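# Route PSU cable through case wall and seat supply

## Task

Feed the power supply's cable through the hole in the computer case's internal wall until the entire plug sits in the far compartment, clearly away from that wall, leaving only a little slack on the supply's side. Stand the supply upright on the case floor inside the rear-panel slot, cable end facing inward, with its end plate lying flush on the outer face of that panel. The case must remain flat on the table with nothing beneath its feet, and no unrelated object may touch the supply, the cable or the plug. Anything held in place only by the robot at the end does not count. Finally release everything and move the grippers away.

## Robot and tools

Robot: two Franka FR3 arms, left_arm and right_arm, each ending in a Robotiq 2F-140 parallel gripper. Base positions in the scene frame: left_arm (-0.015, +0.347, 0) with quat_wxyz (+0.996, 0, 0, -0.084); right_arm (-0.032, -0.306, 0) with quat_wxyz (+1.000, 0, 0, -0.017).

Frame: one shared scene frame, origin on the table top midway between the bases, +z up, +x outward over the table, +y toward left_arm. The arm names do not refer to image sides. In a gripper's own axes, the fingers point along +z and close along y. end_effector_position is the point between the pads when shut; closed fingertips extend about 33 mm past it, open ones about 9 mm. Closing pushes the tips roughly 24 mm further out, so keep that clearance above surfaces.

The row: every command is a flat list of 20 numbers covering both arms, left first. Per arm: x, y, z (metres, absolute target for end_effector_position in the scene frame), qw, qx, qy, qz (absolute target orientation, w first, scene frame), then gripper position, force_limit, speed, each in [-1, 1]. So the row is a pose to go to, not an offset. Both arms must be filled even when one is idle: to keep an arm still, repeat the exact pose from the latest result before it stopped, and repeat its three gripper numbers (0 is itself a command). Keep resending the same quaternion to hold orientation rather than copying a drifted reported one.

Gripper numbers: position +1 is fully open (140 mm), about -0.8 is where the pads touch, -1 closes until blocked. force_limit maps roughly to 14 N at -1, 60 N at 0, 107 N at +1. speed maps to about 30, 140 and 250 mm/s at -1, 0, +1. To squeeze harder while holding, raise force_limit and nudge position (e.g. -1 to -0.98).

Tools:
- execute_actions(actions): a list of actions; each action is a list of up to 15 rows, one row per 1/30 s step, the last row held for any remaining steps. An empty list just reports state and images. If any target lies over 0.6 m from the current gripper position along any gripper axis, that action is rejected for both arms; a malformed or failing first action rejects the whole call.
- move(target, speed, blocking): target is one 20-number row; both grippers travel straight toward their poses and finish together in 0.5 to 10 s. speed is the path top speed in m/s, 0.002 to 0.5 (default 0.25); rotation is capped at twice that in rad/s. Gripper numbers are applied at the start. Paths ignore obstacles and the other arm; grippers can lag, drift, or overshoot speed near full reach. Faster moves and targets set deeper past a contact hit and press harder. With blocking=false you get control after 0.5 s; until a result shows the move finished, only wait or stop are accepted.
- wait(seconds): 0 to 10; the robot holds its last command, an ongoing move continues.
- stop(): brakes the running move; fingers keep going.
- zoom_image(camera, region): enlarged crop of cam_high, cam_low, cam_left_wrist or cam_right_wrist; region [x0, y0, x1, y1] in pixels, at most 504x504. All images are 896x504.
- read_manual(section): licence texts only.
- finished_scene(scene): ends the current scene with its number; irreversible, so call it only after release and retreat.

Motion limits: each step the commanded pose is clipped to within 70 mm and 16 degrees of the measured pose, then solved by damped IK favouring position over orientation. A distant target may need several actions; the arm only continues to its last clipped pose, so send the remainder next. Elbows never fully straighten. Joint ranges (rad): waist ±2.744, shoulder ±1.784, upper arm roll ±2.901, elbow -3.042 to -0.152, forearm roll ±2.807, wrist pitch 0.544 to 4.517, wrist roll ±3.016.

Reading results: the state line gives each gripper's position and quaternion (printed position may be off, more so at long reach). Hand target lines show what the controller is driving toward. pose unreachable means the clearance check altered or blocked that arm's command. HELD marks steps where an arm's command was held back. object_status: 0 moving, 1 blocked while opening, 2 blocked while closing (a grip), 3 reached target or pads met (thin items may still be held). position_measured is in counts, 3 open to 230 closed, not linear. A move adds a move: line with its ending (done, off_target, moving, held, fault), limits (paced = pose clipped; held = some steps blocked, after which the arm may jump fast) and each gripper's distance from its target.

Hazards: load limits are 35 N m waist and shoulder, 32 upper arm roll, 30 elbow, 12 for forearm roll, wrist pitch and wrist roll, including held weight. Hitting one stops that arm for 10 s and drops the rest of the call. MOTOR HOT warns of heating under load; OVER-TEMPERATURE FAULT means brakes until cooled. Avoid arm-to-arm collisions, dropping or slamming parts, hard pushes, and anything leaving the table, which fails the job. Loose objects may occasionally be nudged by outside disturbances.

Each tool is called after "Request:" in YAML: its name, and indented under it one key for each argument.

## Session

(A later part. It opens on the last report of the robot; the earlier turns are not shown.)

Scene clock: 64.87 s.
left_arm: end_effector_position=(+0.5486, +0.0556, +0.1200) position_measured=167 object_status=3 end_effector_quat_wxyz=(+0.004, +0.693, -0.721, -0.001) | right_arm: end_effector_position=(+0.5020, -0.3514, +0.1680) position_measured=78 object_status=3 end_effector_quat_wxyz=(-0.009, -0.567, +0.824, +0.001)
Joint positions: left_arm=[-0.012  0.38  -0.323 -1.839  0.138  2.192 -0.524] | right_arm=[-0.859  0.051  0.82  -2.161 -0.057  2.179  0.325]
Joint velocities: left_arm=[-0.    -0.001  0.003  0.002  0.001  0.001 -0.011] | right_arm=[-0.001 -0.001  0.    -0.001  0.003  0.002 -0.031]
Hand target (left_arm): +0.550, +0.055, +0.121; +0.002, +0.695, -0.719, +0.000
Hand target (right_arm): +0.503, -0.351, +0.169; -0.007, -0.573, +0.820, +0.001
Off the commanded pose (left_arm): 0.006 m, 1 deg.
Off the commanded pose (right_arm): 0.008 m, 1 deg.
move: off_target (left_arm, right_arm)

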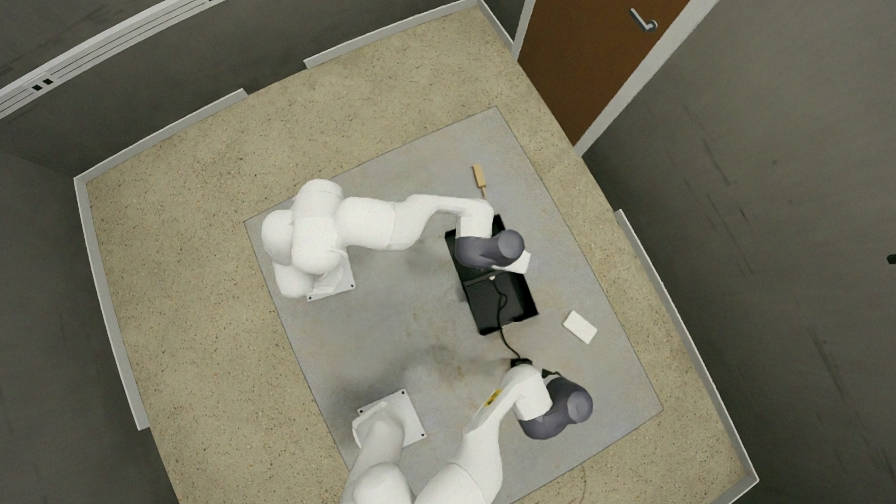

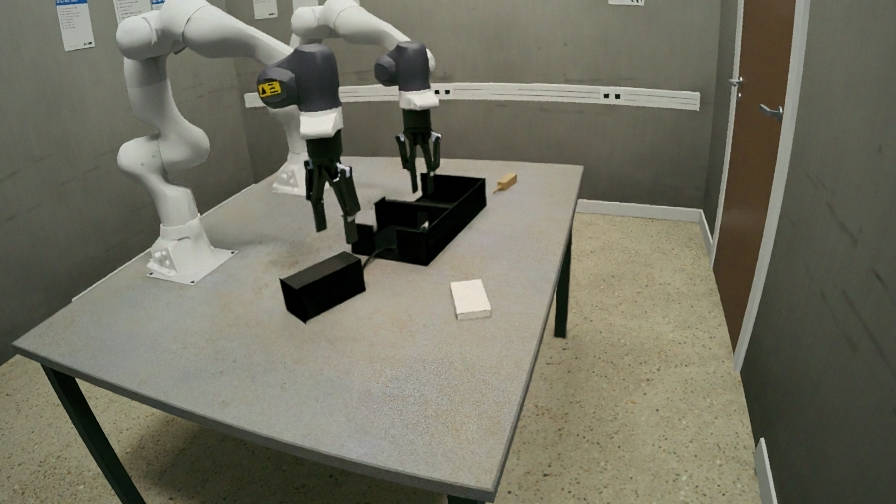

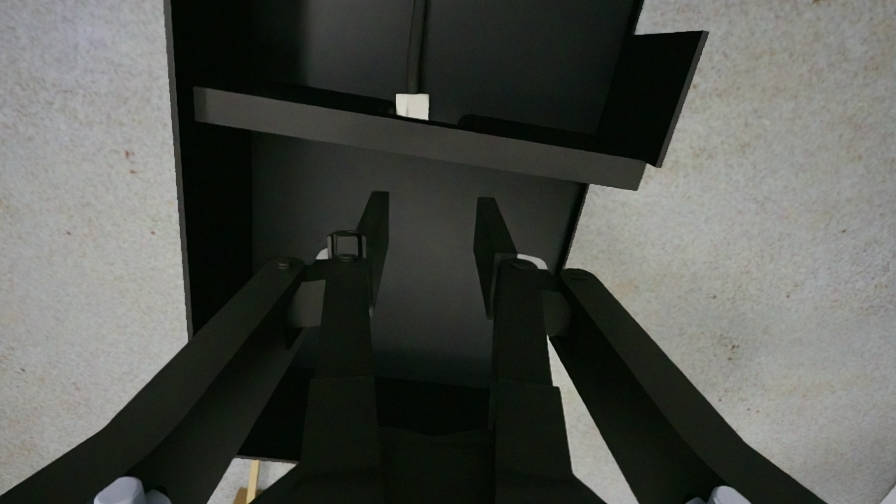

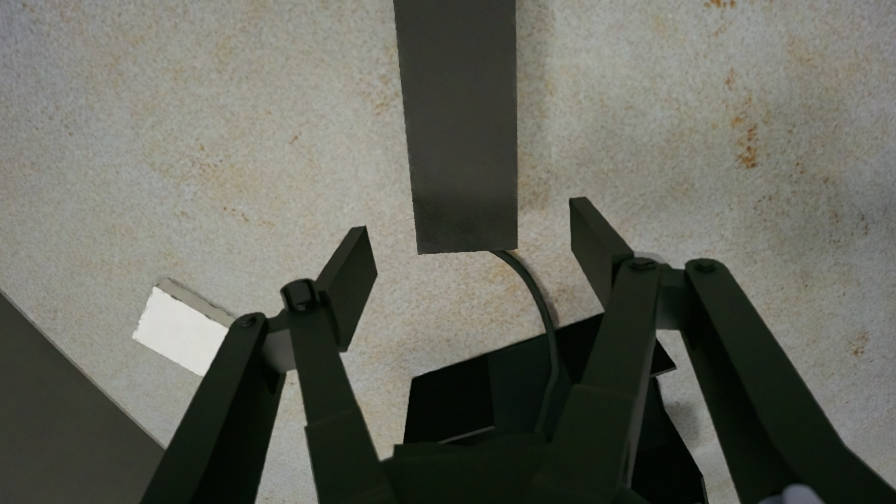

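Request:
move:
  target: [0.555,0.17,0.22,0,0.695,-0.719,0,-0.3,0,0,0.497,-0.363,0.06,0,0.574,-0.819,0,0.4,0.6,0]

Request:
move:
  target: [0.555,0.17,0.22,0,0.695,-0.719,0,-0.3,0,0,0.497,-0.363,0.06,0,0.574,-0.819,0,-1,0.6,-0.3]

Request:
move:
  target: [0.555,0.17,0.22,0,0.695,-0.719,0,-0.3,0,0,0.545,-0.27,0.08,0,0.695,-0.719,0,-1,0.6,-0.3]
  speed: 0.15

Request:
move:
  target: [0.555,0.17,0.22,0,0.695,-0.719,0,-0.3,0,0,0.545,-0.265,0.062,0,0.695,-0.719,0,-1,0.6,-0.3]
  speed: 0.05

Request:
move:
  target: [0.555,0.17,0.22,0,0.695,-0.719,0,-0.3,0,0,0.545,-0.265,0.062,0,0.695,-0.719,0,0.3,0.6,0]

Request:
move:
  target: [0.555,0.17,0.22,0,0.695,-0.719,0,-0.3,0,0,0.545,-0.25,0.15,0,0.695,-0.719,0,0.3,0.6,0]

Request:
move:
  target: [0.555,0.17,0.22,0,0.695,-0.719,0,-0.3,0,0,0.565,-0.06,0.12,0,0.695,-0.719,0,-0.2,0,0]

Scene clock: 72.33 s.
left_arm: end_effector_position=(+0.5604, +0.1698, +0.2200) position_measured=167 object_status=3 end_effector_quat_wxyz=(-0.004, +0.699, -0.715, +0.001) | right_arm: end_effector_position=(+0.4954, -0.3610, +0.0610) position_measured=78 object_status=3 end_effector_quat_wxyz=(+0.001, -0.579, +0.815, +0.003)
Joint positions: left_arm=[ 0.149  0.164 -0.298 -1.868  0.061  2.028 -0.318] | right_arm=[-0.809  0.25   0.734 -2.277 -0.254  2.446  0.407]
Joint velocities: left_arm=[ 0.001  0.001  0.001 -0.    -0.001 -0.004  0.03 ] | right_arm=[ 0.004  0.001 -0.004  0.     0.001  0.006  0.016]
Hand target (left_arm): +0.559, +0.170, +0.219; -0.001, +0.695, -0.719, -0.000
Hand target (right_arm): +0.497, -0.362, +0.061; +0.002, -0.576, +0.818, +0.001
Off the commanded pose (left_arm): 0.005 m, 1 deg.
Off the commanded pose (right_arm): 0.003 m, 1 deg.
move: off_target (left_arm)

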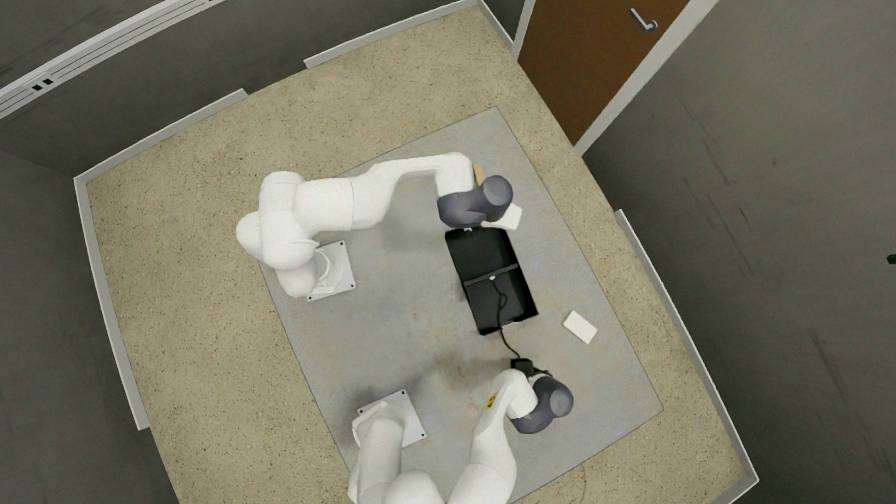

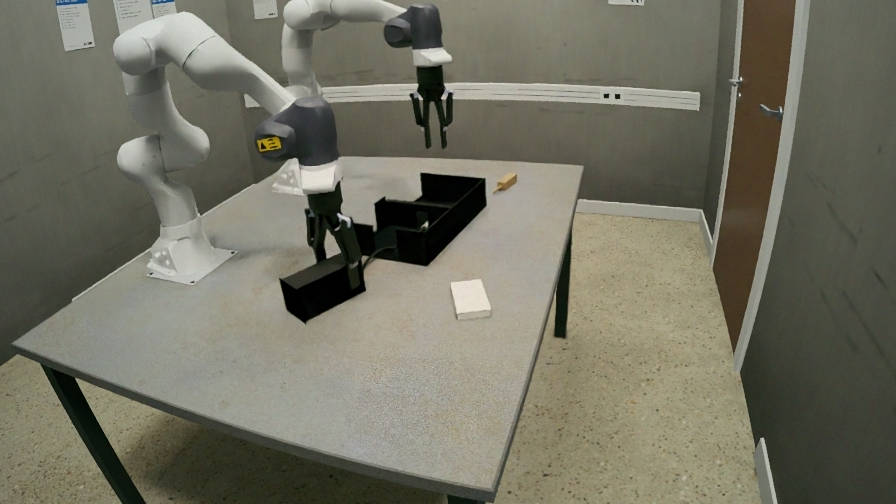

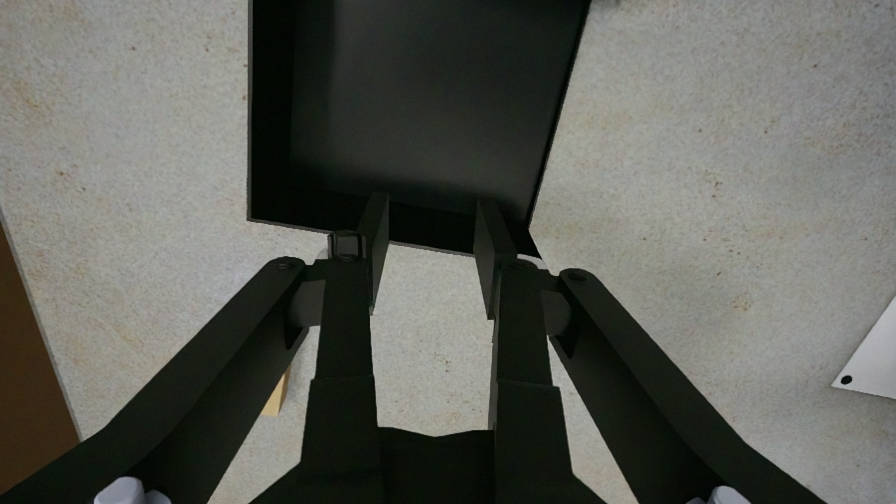

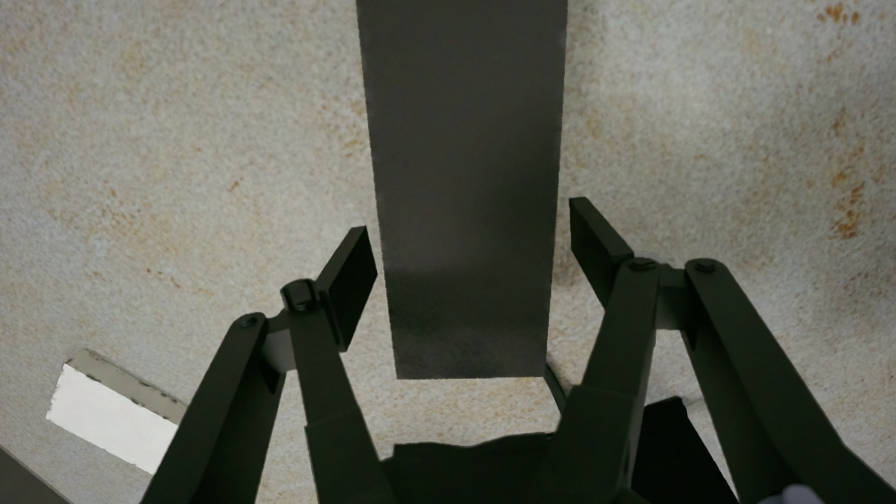

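Scene clock: 73.03 s.
left_arm: end_effector_position=(+0.5561, +0.1697, +0.2199) position_measured=167 object_status=3 end_effector_quat_wxyz=(-0.002, +0.697, -0.717, +0.000) | right_arm: end_effector_position=(+0.4967, -0.3615, +0.0619) position_measured=133 object_status=2 end_effector_quat_wxyz=(-0.000, -0.578, +0.816, +0.000)
Joint positions: left_arm=[ 0.149  0.154 -0.298 -1.88   0.054  2.028 -0.309] | right_arm=[-0.803  0.25   0.73  -2.275 -0.259  2.445  0.417]
Joint velocities: left_arm=[ 0.001 -0.001  0.    -0.001 -0.003  0.     0.009] | right_arm=[ 0.003 -0.001 -0.002  0.    -0.001 -0.001  0.004]
Hand target (left_arm): +0.555, +0.170, +0.220; -0.000, +0.695, -0.719, -0.000
Hand target (right_arm): +0.497, -0.363, +0.060; +0.000, -0.574, +0.819, +0.000
Off the commanded pose (left_arm): 0.001 m, 0 deg.
Off the commanded pose (right_arm): 0.002 m, 1 deg.
move: done

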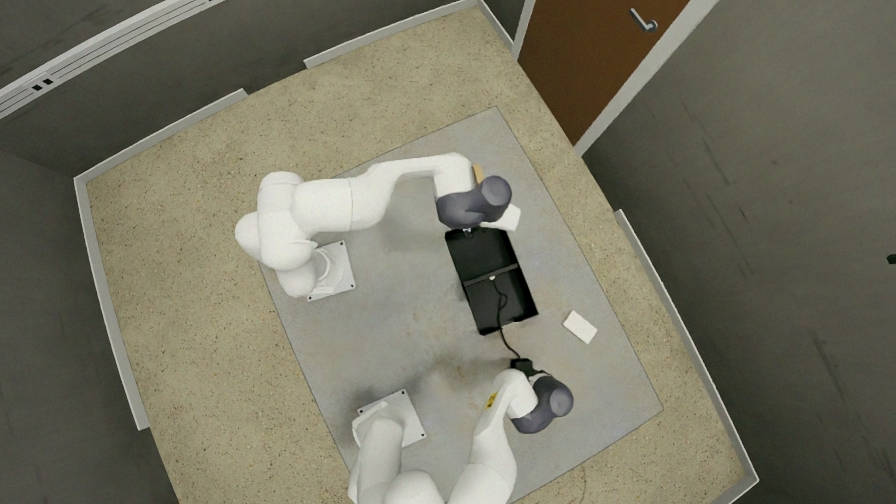

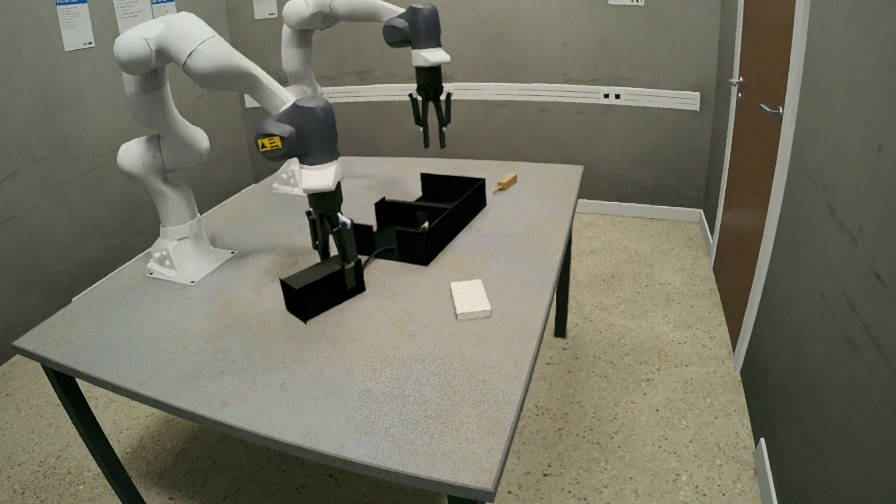

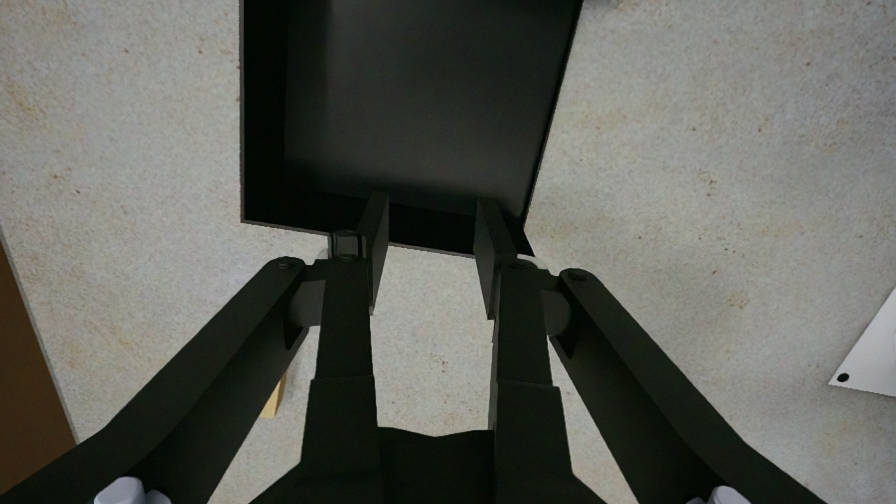

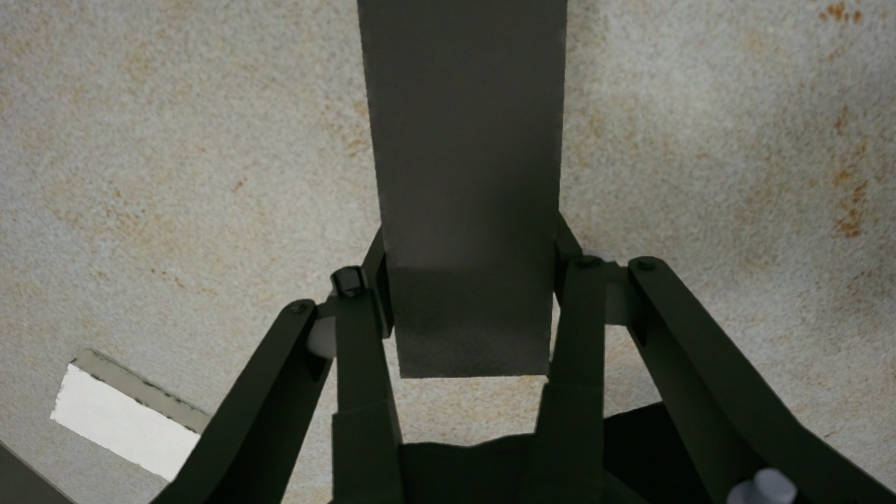

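Scene clock: 74.57 s.
left_arm: end_effector_position=(+0.5560, +0.1696, +0.2198) position_measured=167 object_status=3 end_effector_quat_wxyz=(-0.002, +0.696, -0.718, +0.000) | right_arm: end_effector_position=(+0.5405, -0.2711, +0.0731) position_measured=133 object_status=2 end_effector_quat_wxyz=(+0.003, +0.689, -0.725, -0.006)
Joint positions: left_arm=[ 0.149  0.154 -0.298 -1.88   0.054  2.028 -0.306] | right_arm=[-0.66   0.383  0.778 -2.095 -0.361  2.329  0.355]
Joint velocities: left_arm=[-0.    -0.     0.     0.    -0.    -0.001  0.002] | right_arm=[-0.     0.     0.001  0.002 -0.004 -0.011 -0.013]
Hand target (left_arm): +0.555, +0.170, +0.220; -0.000, +0.695, -0.719, -0.000
Hand target (right_arm): +0.547, -0.271, +0.080; -0.001, +0.695, -0.719, +0.001
Off the commanded pose (left_arm): 0.001 m, 0 deg.
Off the commanded pose (right_arm): 0.008 m, 1 deg.
move: off_target (right_arm)

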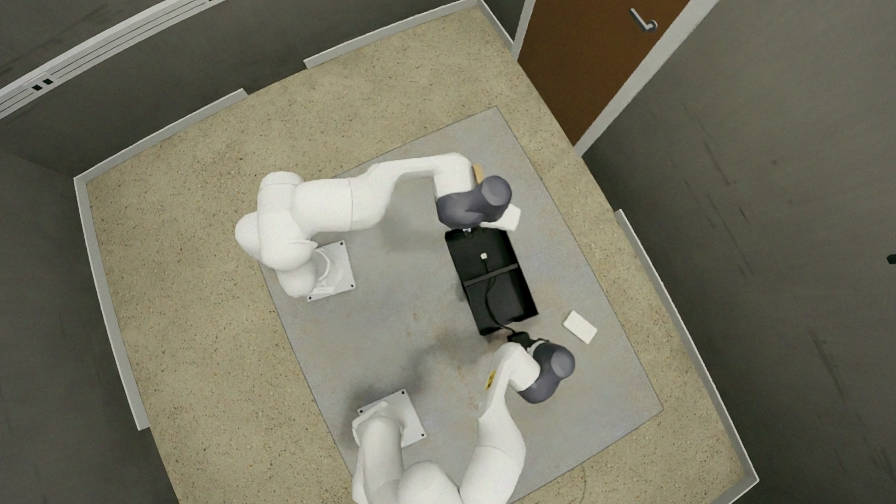

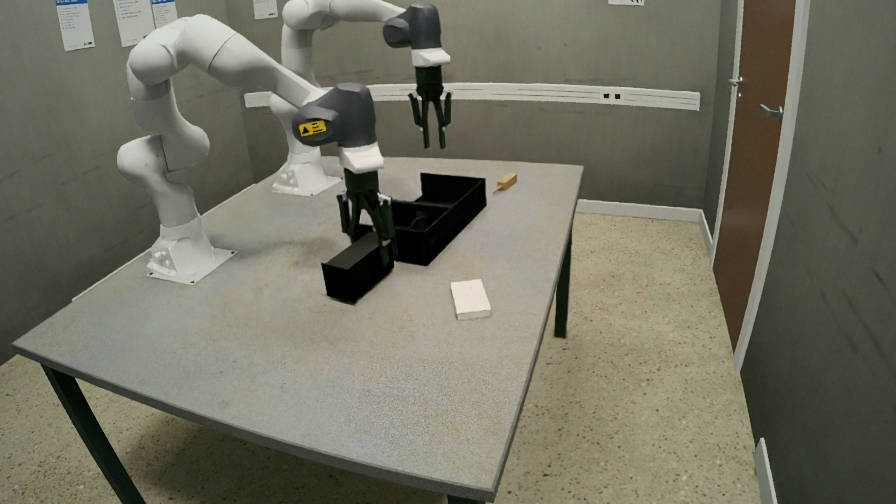

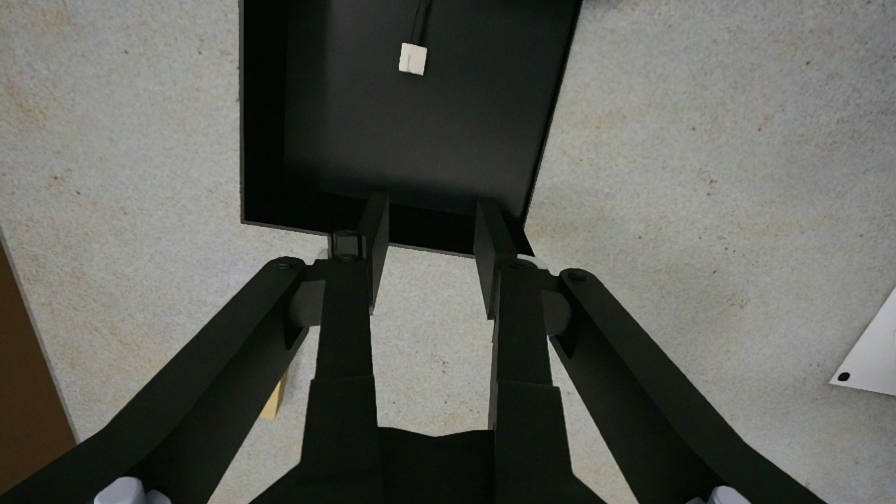

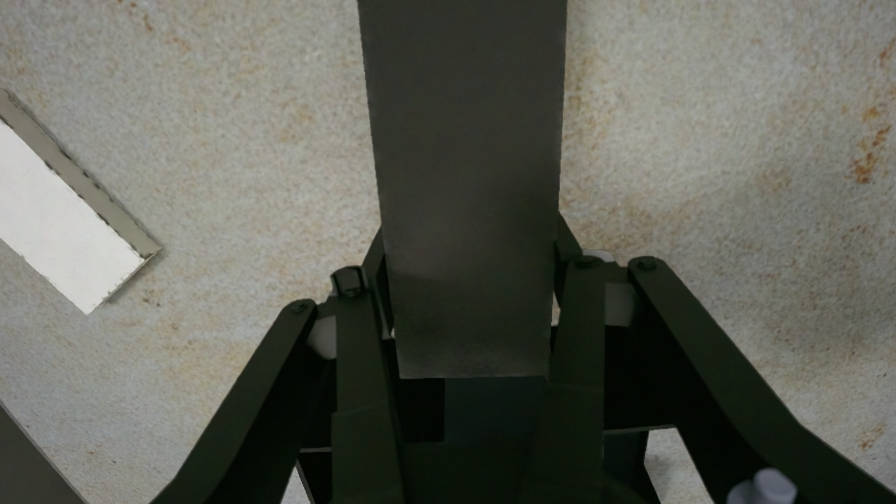

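Scene clock: 75.30 s.
left_arm: end_effector_position=(+0.5560, +0.1696, +0.2198) position_measured=167 object_status=3 end_effector_quat_wxyz=(-0.002, +0.696, -0.718, +0.000) | right_arm: end_effector_position=(+0.5390, -0.2672, +0.0625) position_measured=133 object_status=2 end_effector_quat_wxyz=(+0.007, +0.696, -0.718, -0.004)
Joint positions: left_arm=[ 0.149  0.154 -0.298 -1.88   0.054  2.028 -0.306] | right_arm=[-0.636  0.403  0.762 -2.098 -0.391  2.341  0.366]
Joint velocities: left_arm=[ 0.    -0.    -0.    -0.001 -0.001 -0.001  0.001] | right_arm=[ 0.007  0.002 -0.004  0.003 -0.007  0.01   0.005]
Hand target (left_arm): +0.555, +0.170, +0.220; -0.000, +0.695, -0.719, -0.000
Hand target (right_arm): +0.545, -0.265, +0.062; -0.000, +0.695, -0.719, -0.000
Off the commanded pose (left_arm): 0.001 m, 0 deg.
Off the commanded pose (right_arm): 0.006 m, 1 deg.
move: off_target (right_arm)

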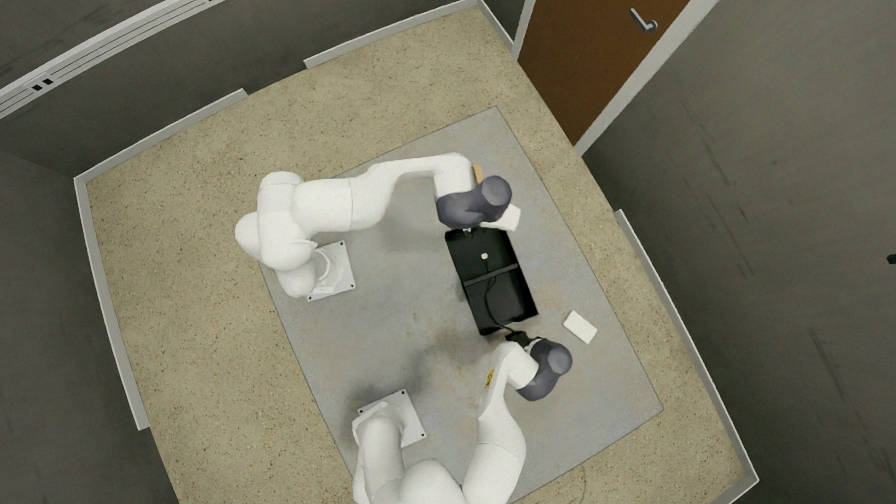

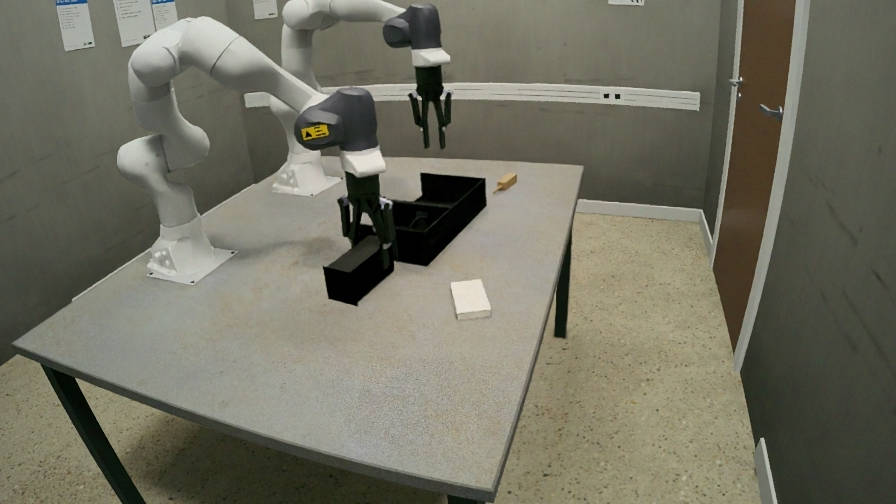

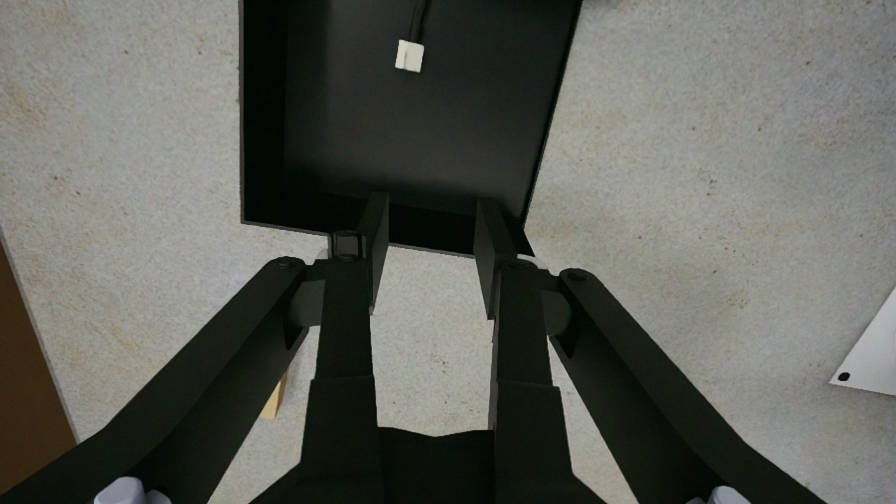

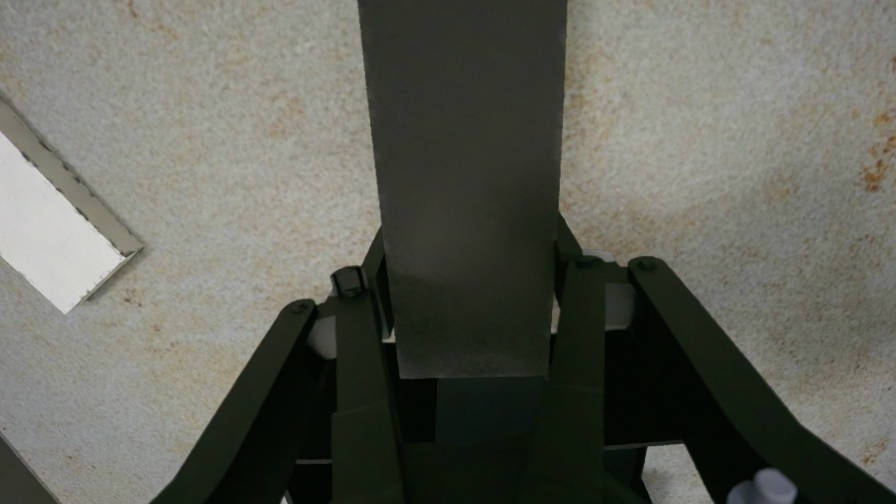

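Scene clock: 76.00 s.
left_arm: end_effector_position=(+0.5560, +0.1696, +0.2198) position_measured=167 object_status=3 end_effector_quat_wxyz=(-0.002, +0.696, -0.718, +0.000) | right_arm: end_effector_position=(+0.5431, -0.2647, +0.0625) position_measured=91 object_status=3 end_effector_quat_wxyz=(+0.001, +0.697, -0.717, -0.002)
Joint positions: left_arm=[ 0.149  0.154 -0.298 -1.88   0.054  2.028 -0.306] | right_arm=[-0.631  0.406  0.759 -2.096 -0.393  2.354  0.367]
Joint velocities: left_arm=[ 0.001 -0.     0.     0.    -0.     0.     0.001] | right_arm=[ 0.005  0.    -0.006  0.001  0.001  0.01   0.002]
Hand target (left_arm): +0.555, +0.170, +0.220; -0.000, +0.695, -0.719, -0.000
Hand target (right_arm): +0.545, -0.265, +0.062; -0.000, +0.695, -0.719, +0.000
Off the commanded pose (left_arm): 0.001 m, 0 deg.
Off the commanded pose (right_arm): 0.002 m, 0 deg.
move: done

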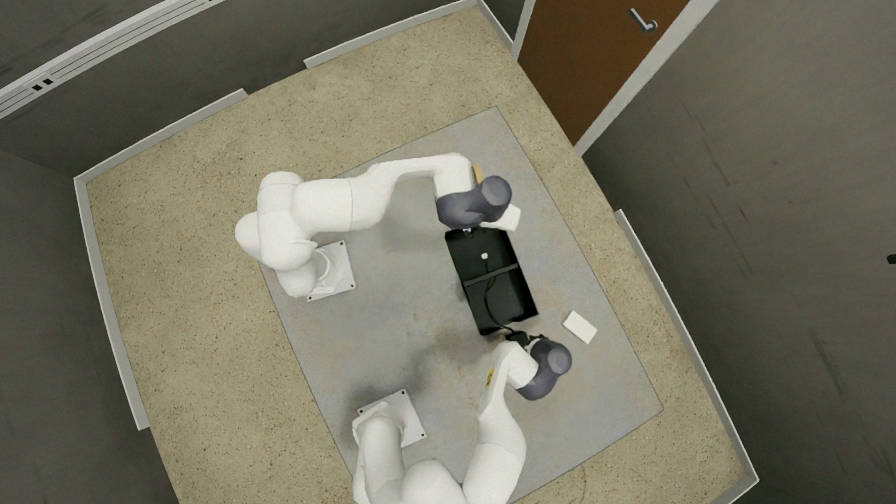

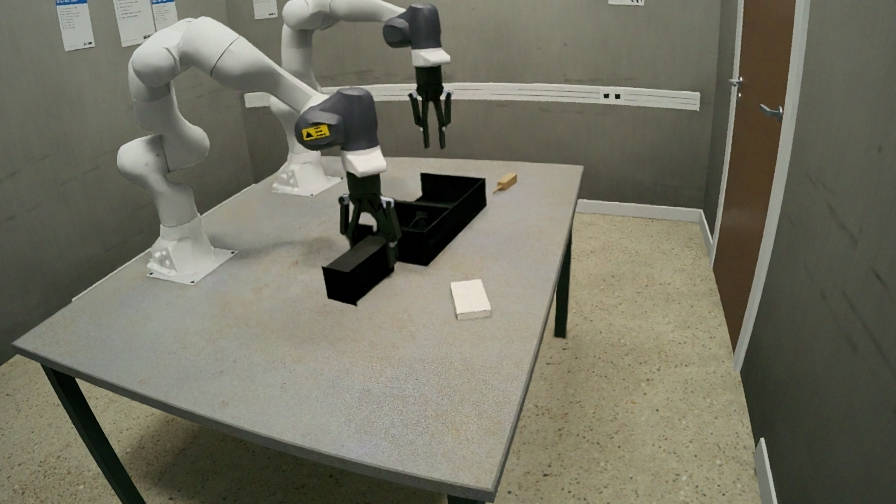

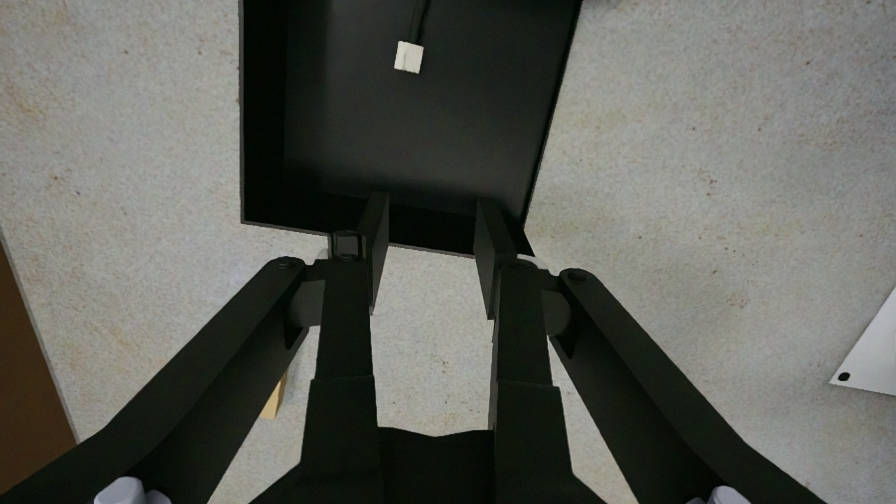

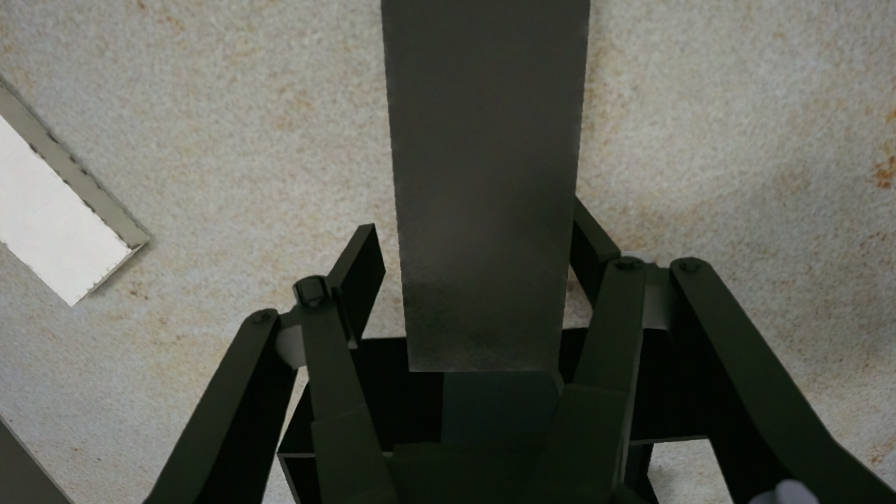

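Scene clock: 77.07 s.
left_arm: end_effector_position=(+0.5560, +0.1696, +0.2198) position_measured=167 object_status=3 end_effector_quat_wxyz=(-0.002, +0.696, -0.718, +0.000) | right_arm: end_effector_position=(+0.5468, -0.2516, +0.1490) position_measured=91 object_status=3 end_effector_quat_wxyz=(+0.000, +0.691, -0.723, +0.004)
Joint positions: left_arm=[ 0.149  0.154 -0.298 -1.88   0.054  2.028 -0.306] | right_arm=[-0.69   0.257  0.862 -2.035 -0.247  2.193  0.313]
Joint velocities: left_arm=[ 0.001  0.     0.001  0.001 -0.     0.    -0.001] | right_arm=[-0.001  0.001  0.004  0.     0.001 -0.012 -0.013]
Hand target (left_arm): +0.555, +0.170, +0.220; -0.000, +0.695, -0.719, -0.000
Hand target (right_arm): +0.545, -0.251, +0.149; +0.001, +0.694, -0.720, +0.001
Off the commanded pose (left_arm): 0.001 m, 0 deg.
Off the commanded pose (right_arm): 0.003 m, 1 deg.
move: done

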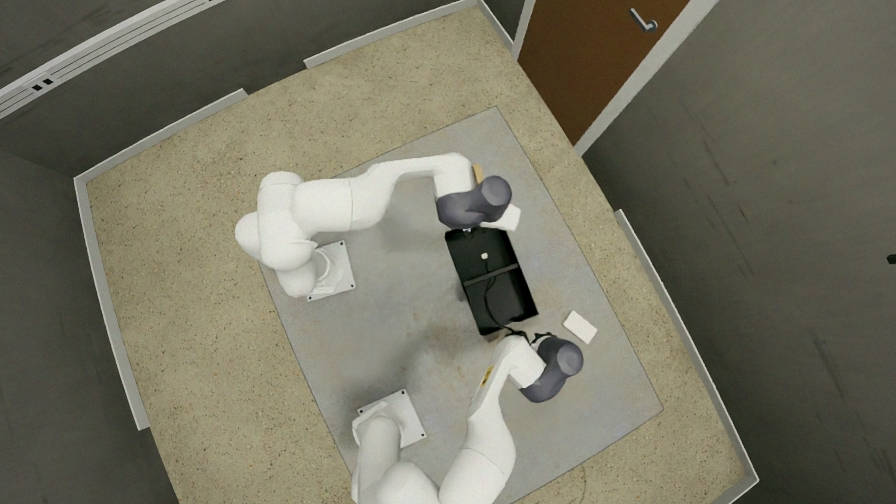

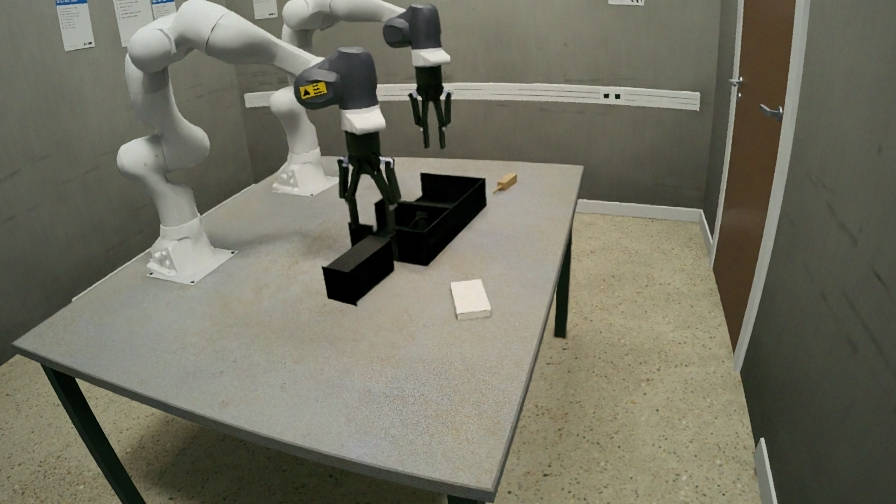

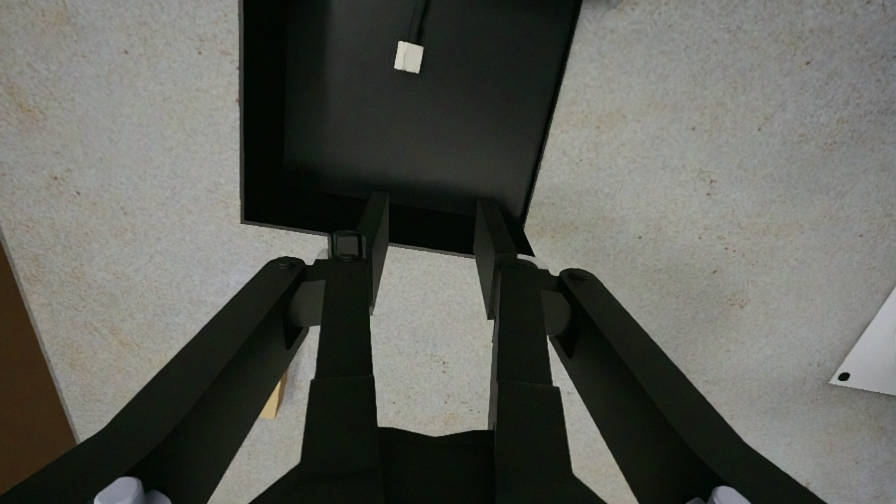

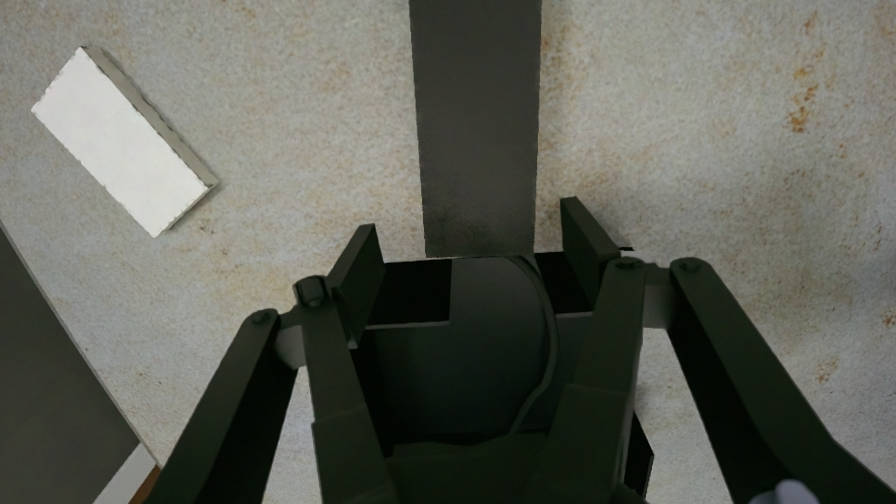

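Scene clock: 78.67 s.
left_arm: end_effector_position=(+0.5560, +0.1696, +0.2198) position_measured=167 object_status=3 end_effector_quat_wxyz=(-0.002, +0.696, -0.718, +0.000) | right_arm: end_effector_position=(+0.5700, -0.0589, +0.1219) position_measured=154 object_status=3 end_effector_quat_wxyz=(-0.006, +0.702, -0.712, +0.002)
Joint positions: left_arm=[ 0.149  0.154 -0.298 -1.88   0.054  2.028 -0.306] | right_arm=[-0.208  0.503  0.722 -1.778 -0.389  2.147  0.645]
Joint velocities: left_arm=[ 0.    -0.001  0.002  0.    -0.     0.    -0.001] | right_arm=[ 0.002 -0.002 -0.002  0.002  0.001 -0.003  0.028]
Hand target (left_arm): +0.555, +0.170, +0.220; -0.000, +0.695, -0.719, -0.000
Hand target (right_arm): +0.569, -0.059, +0.122; -0.005, +0.696, -0.718, +0.000
Off the commanded pose (left_arm): 0.001 m, 0 deg.
Off the commanded pose (right_arm): 0.005 m, 1 deg.
move: off_target (right_arm)

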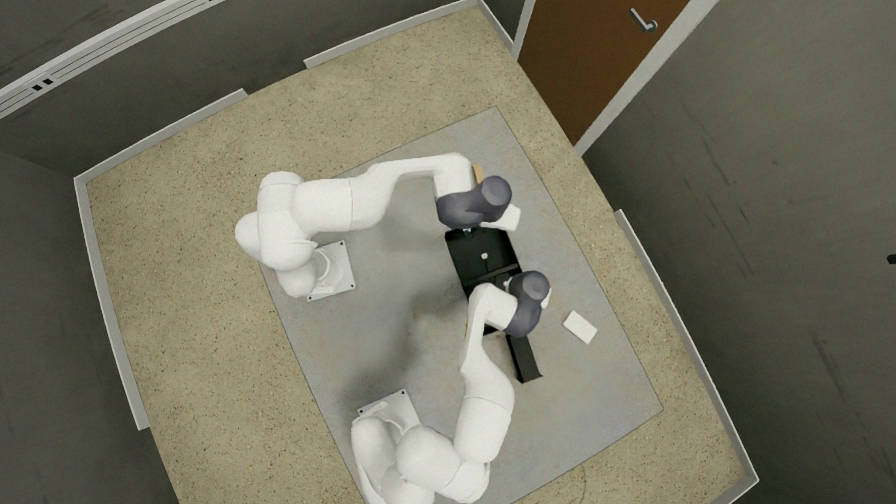

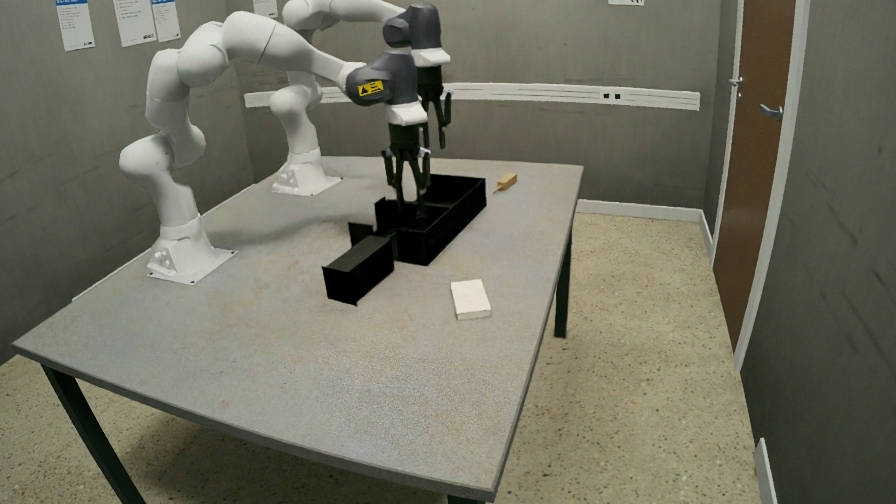

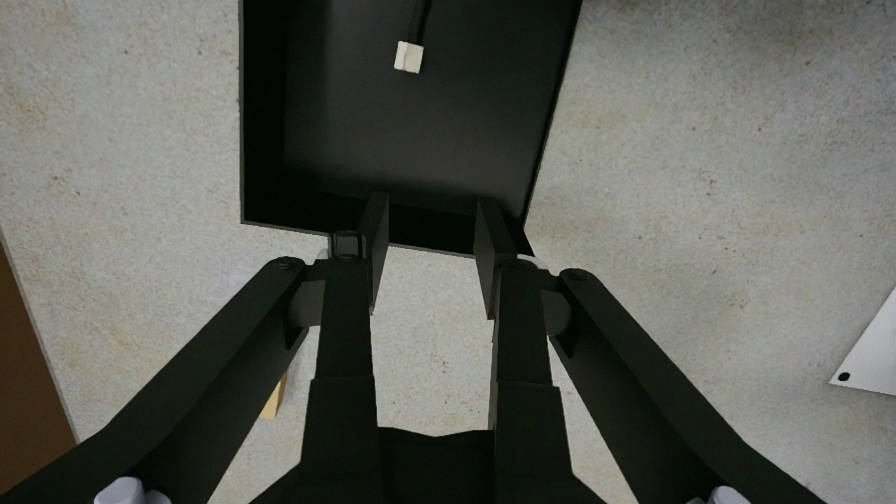

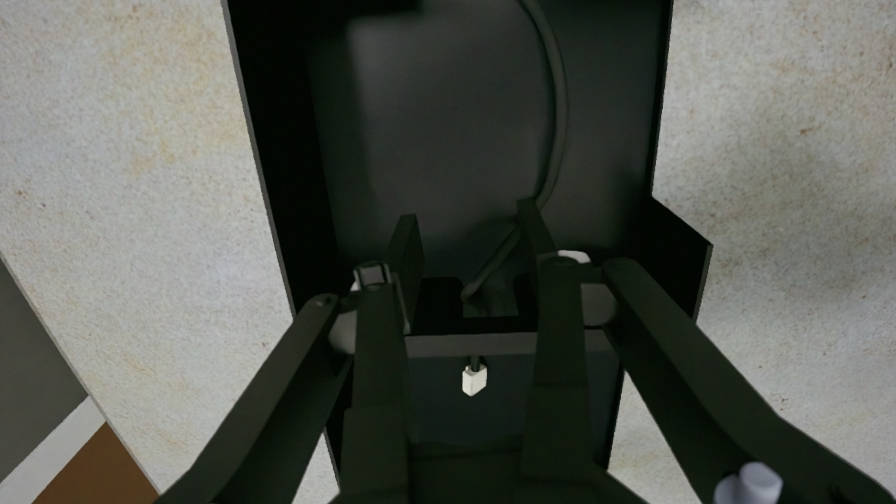

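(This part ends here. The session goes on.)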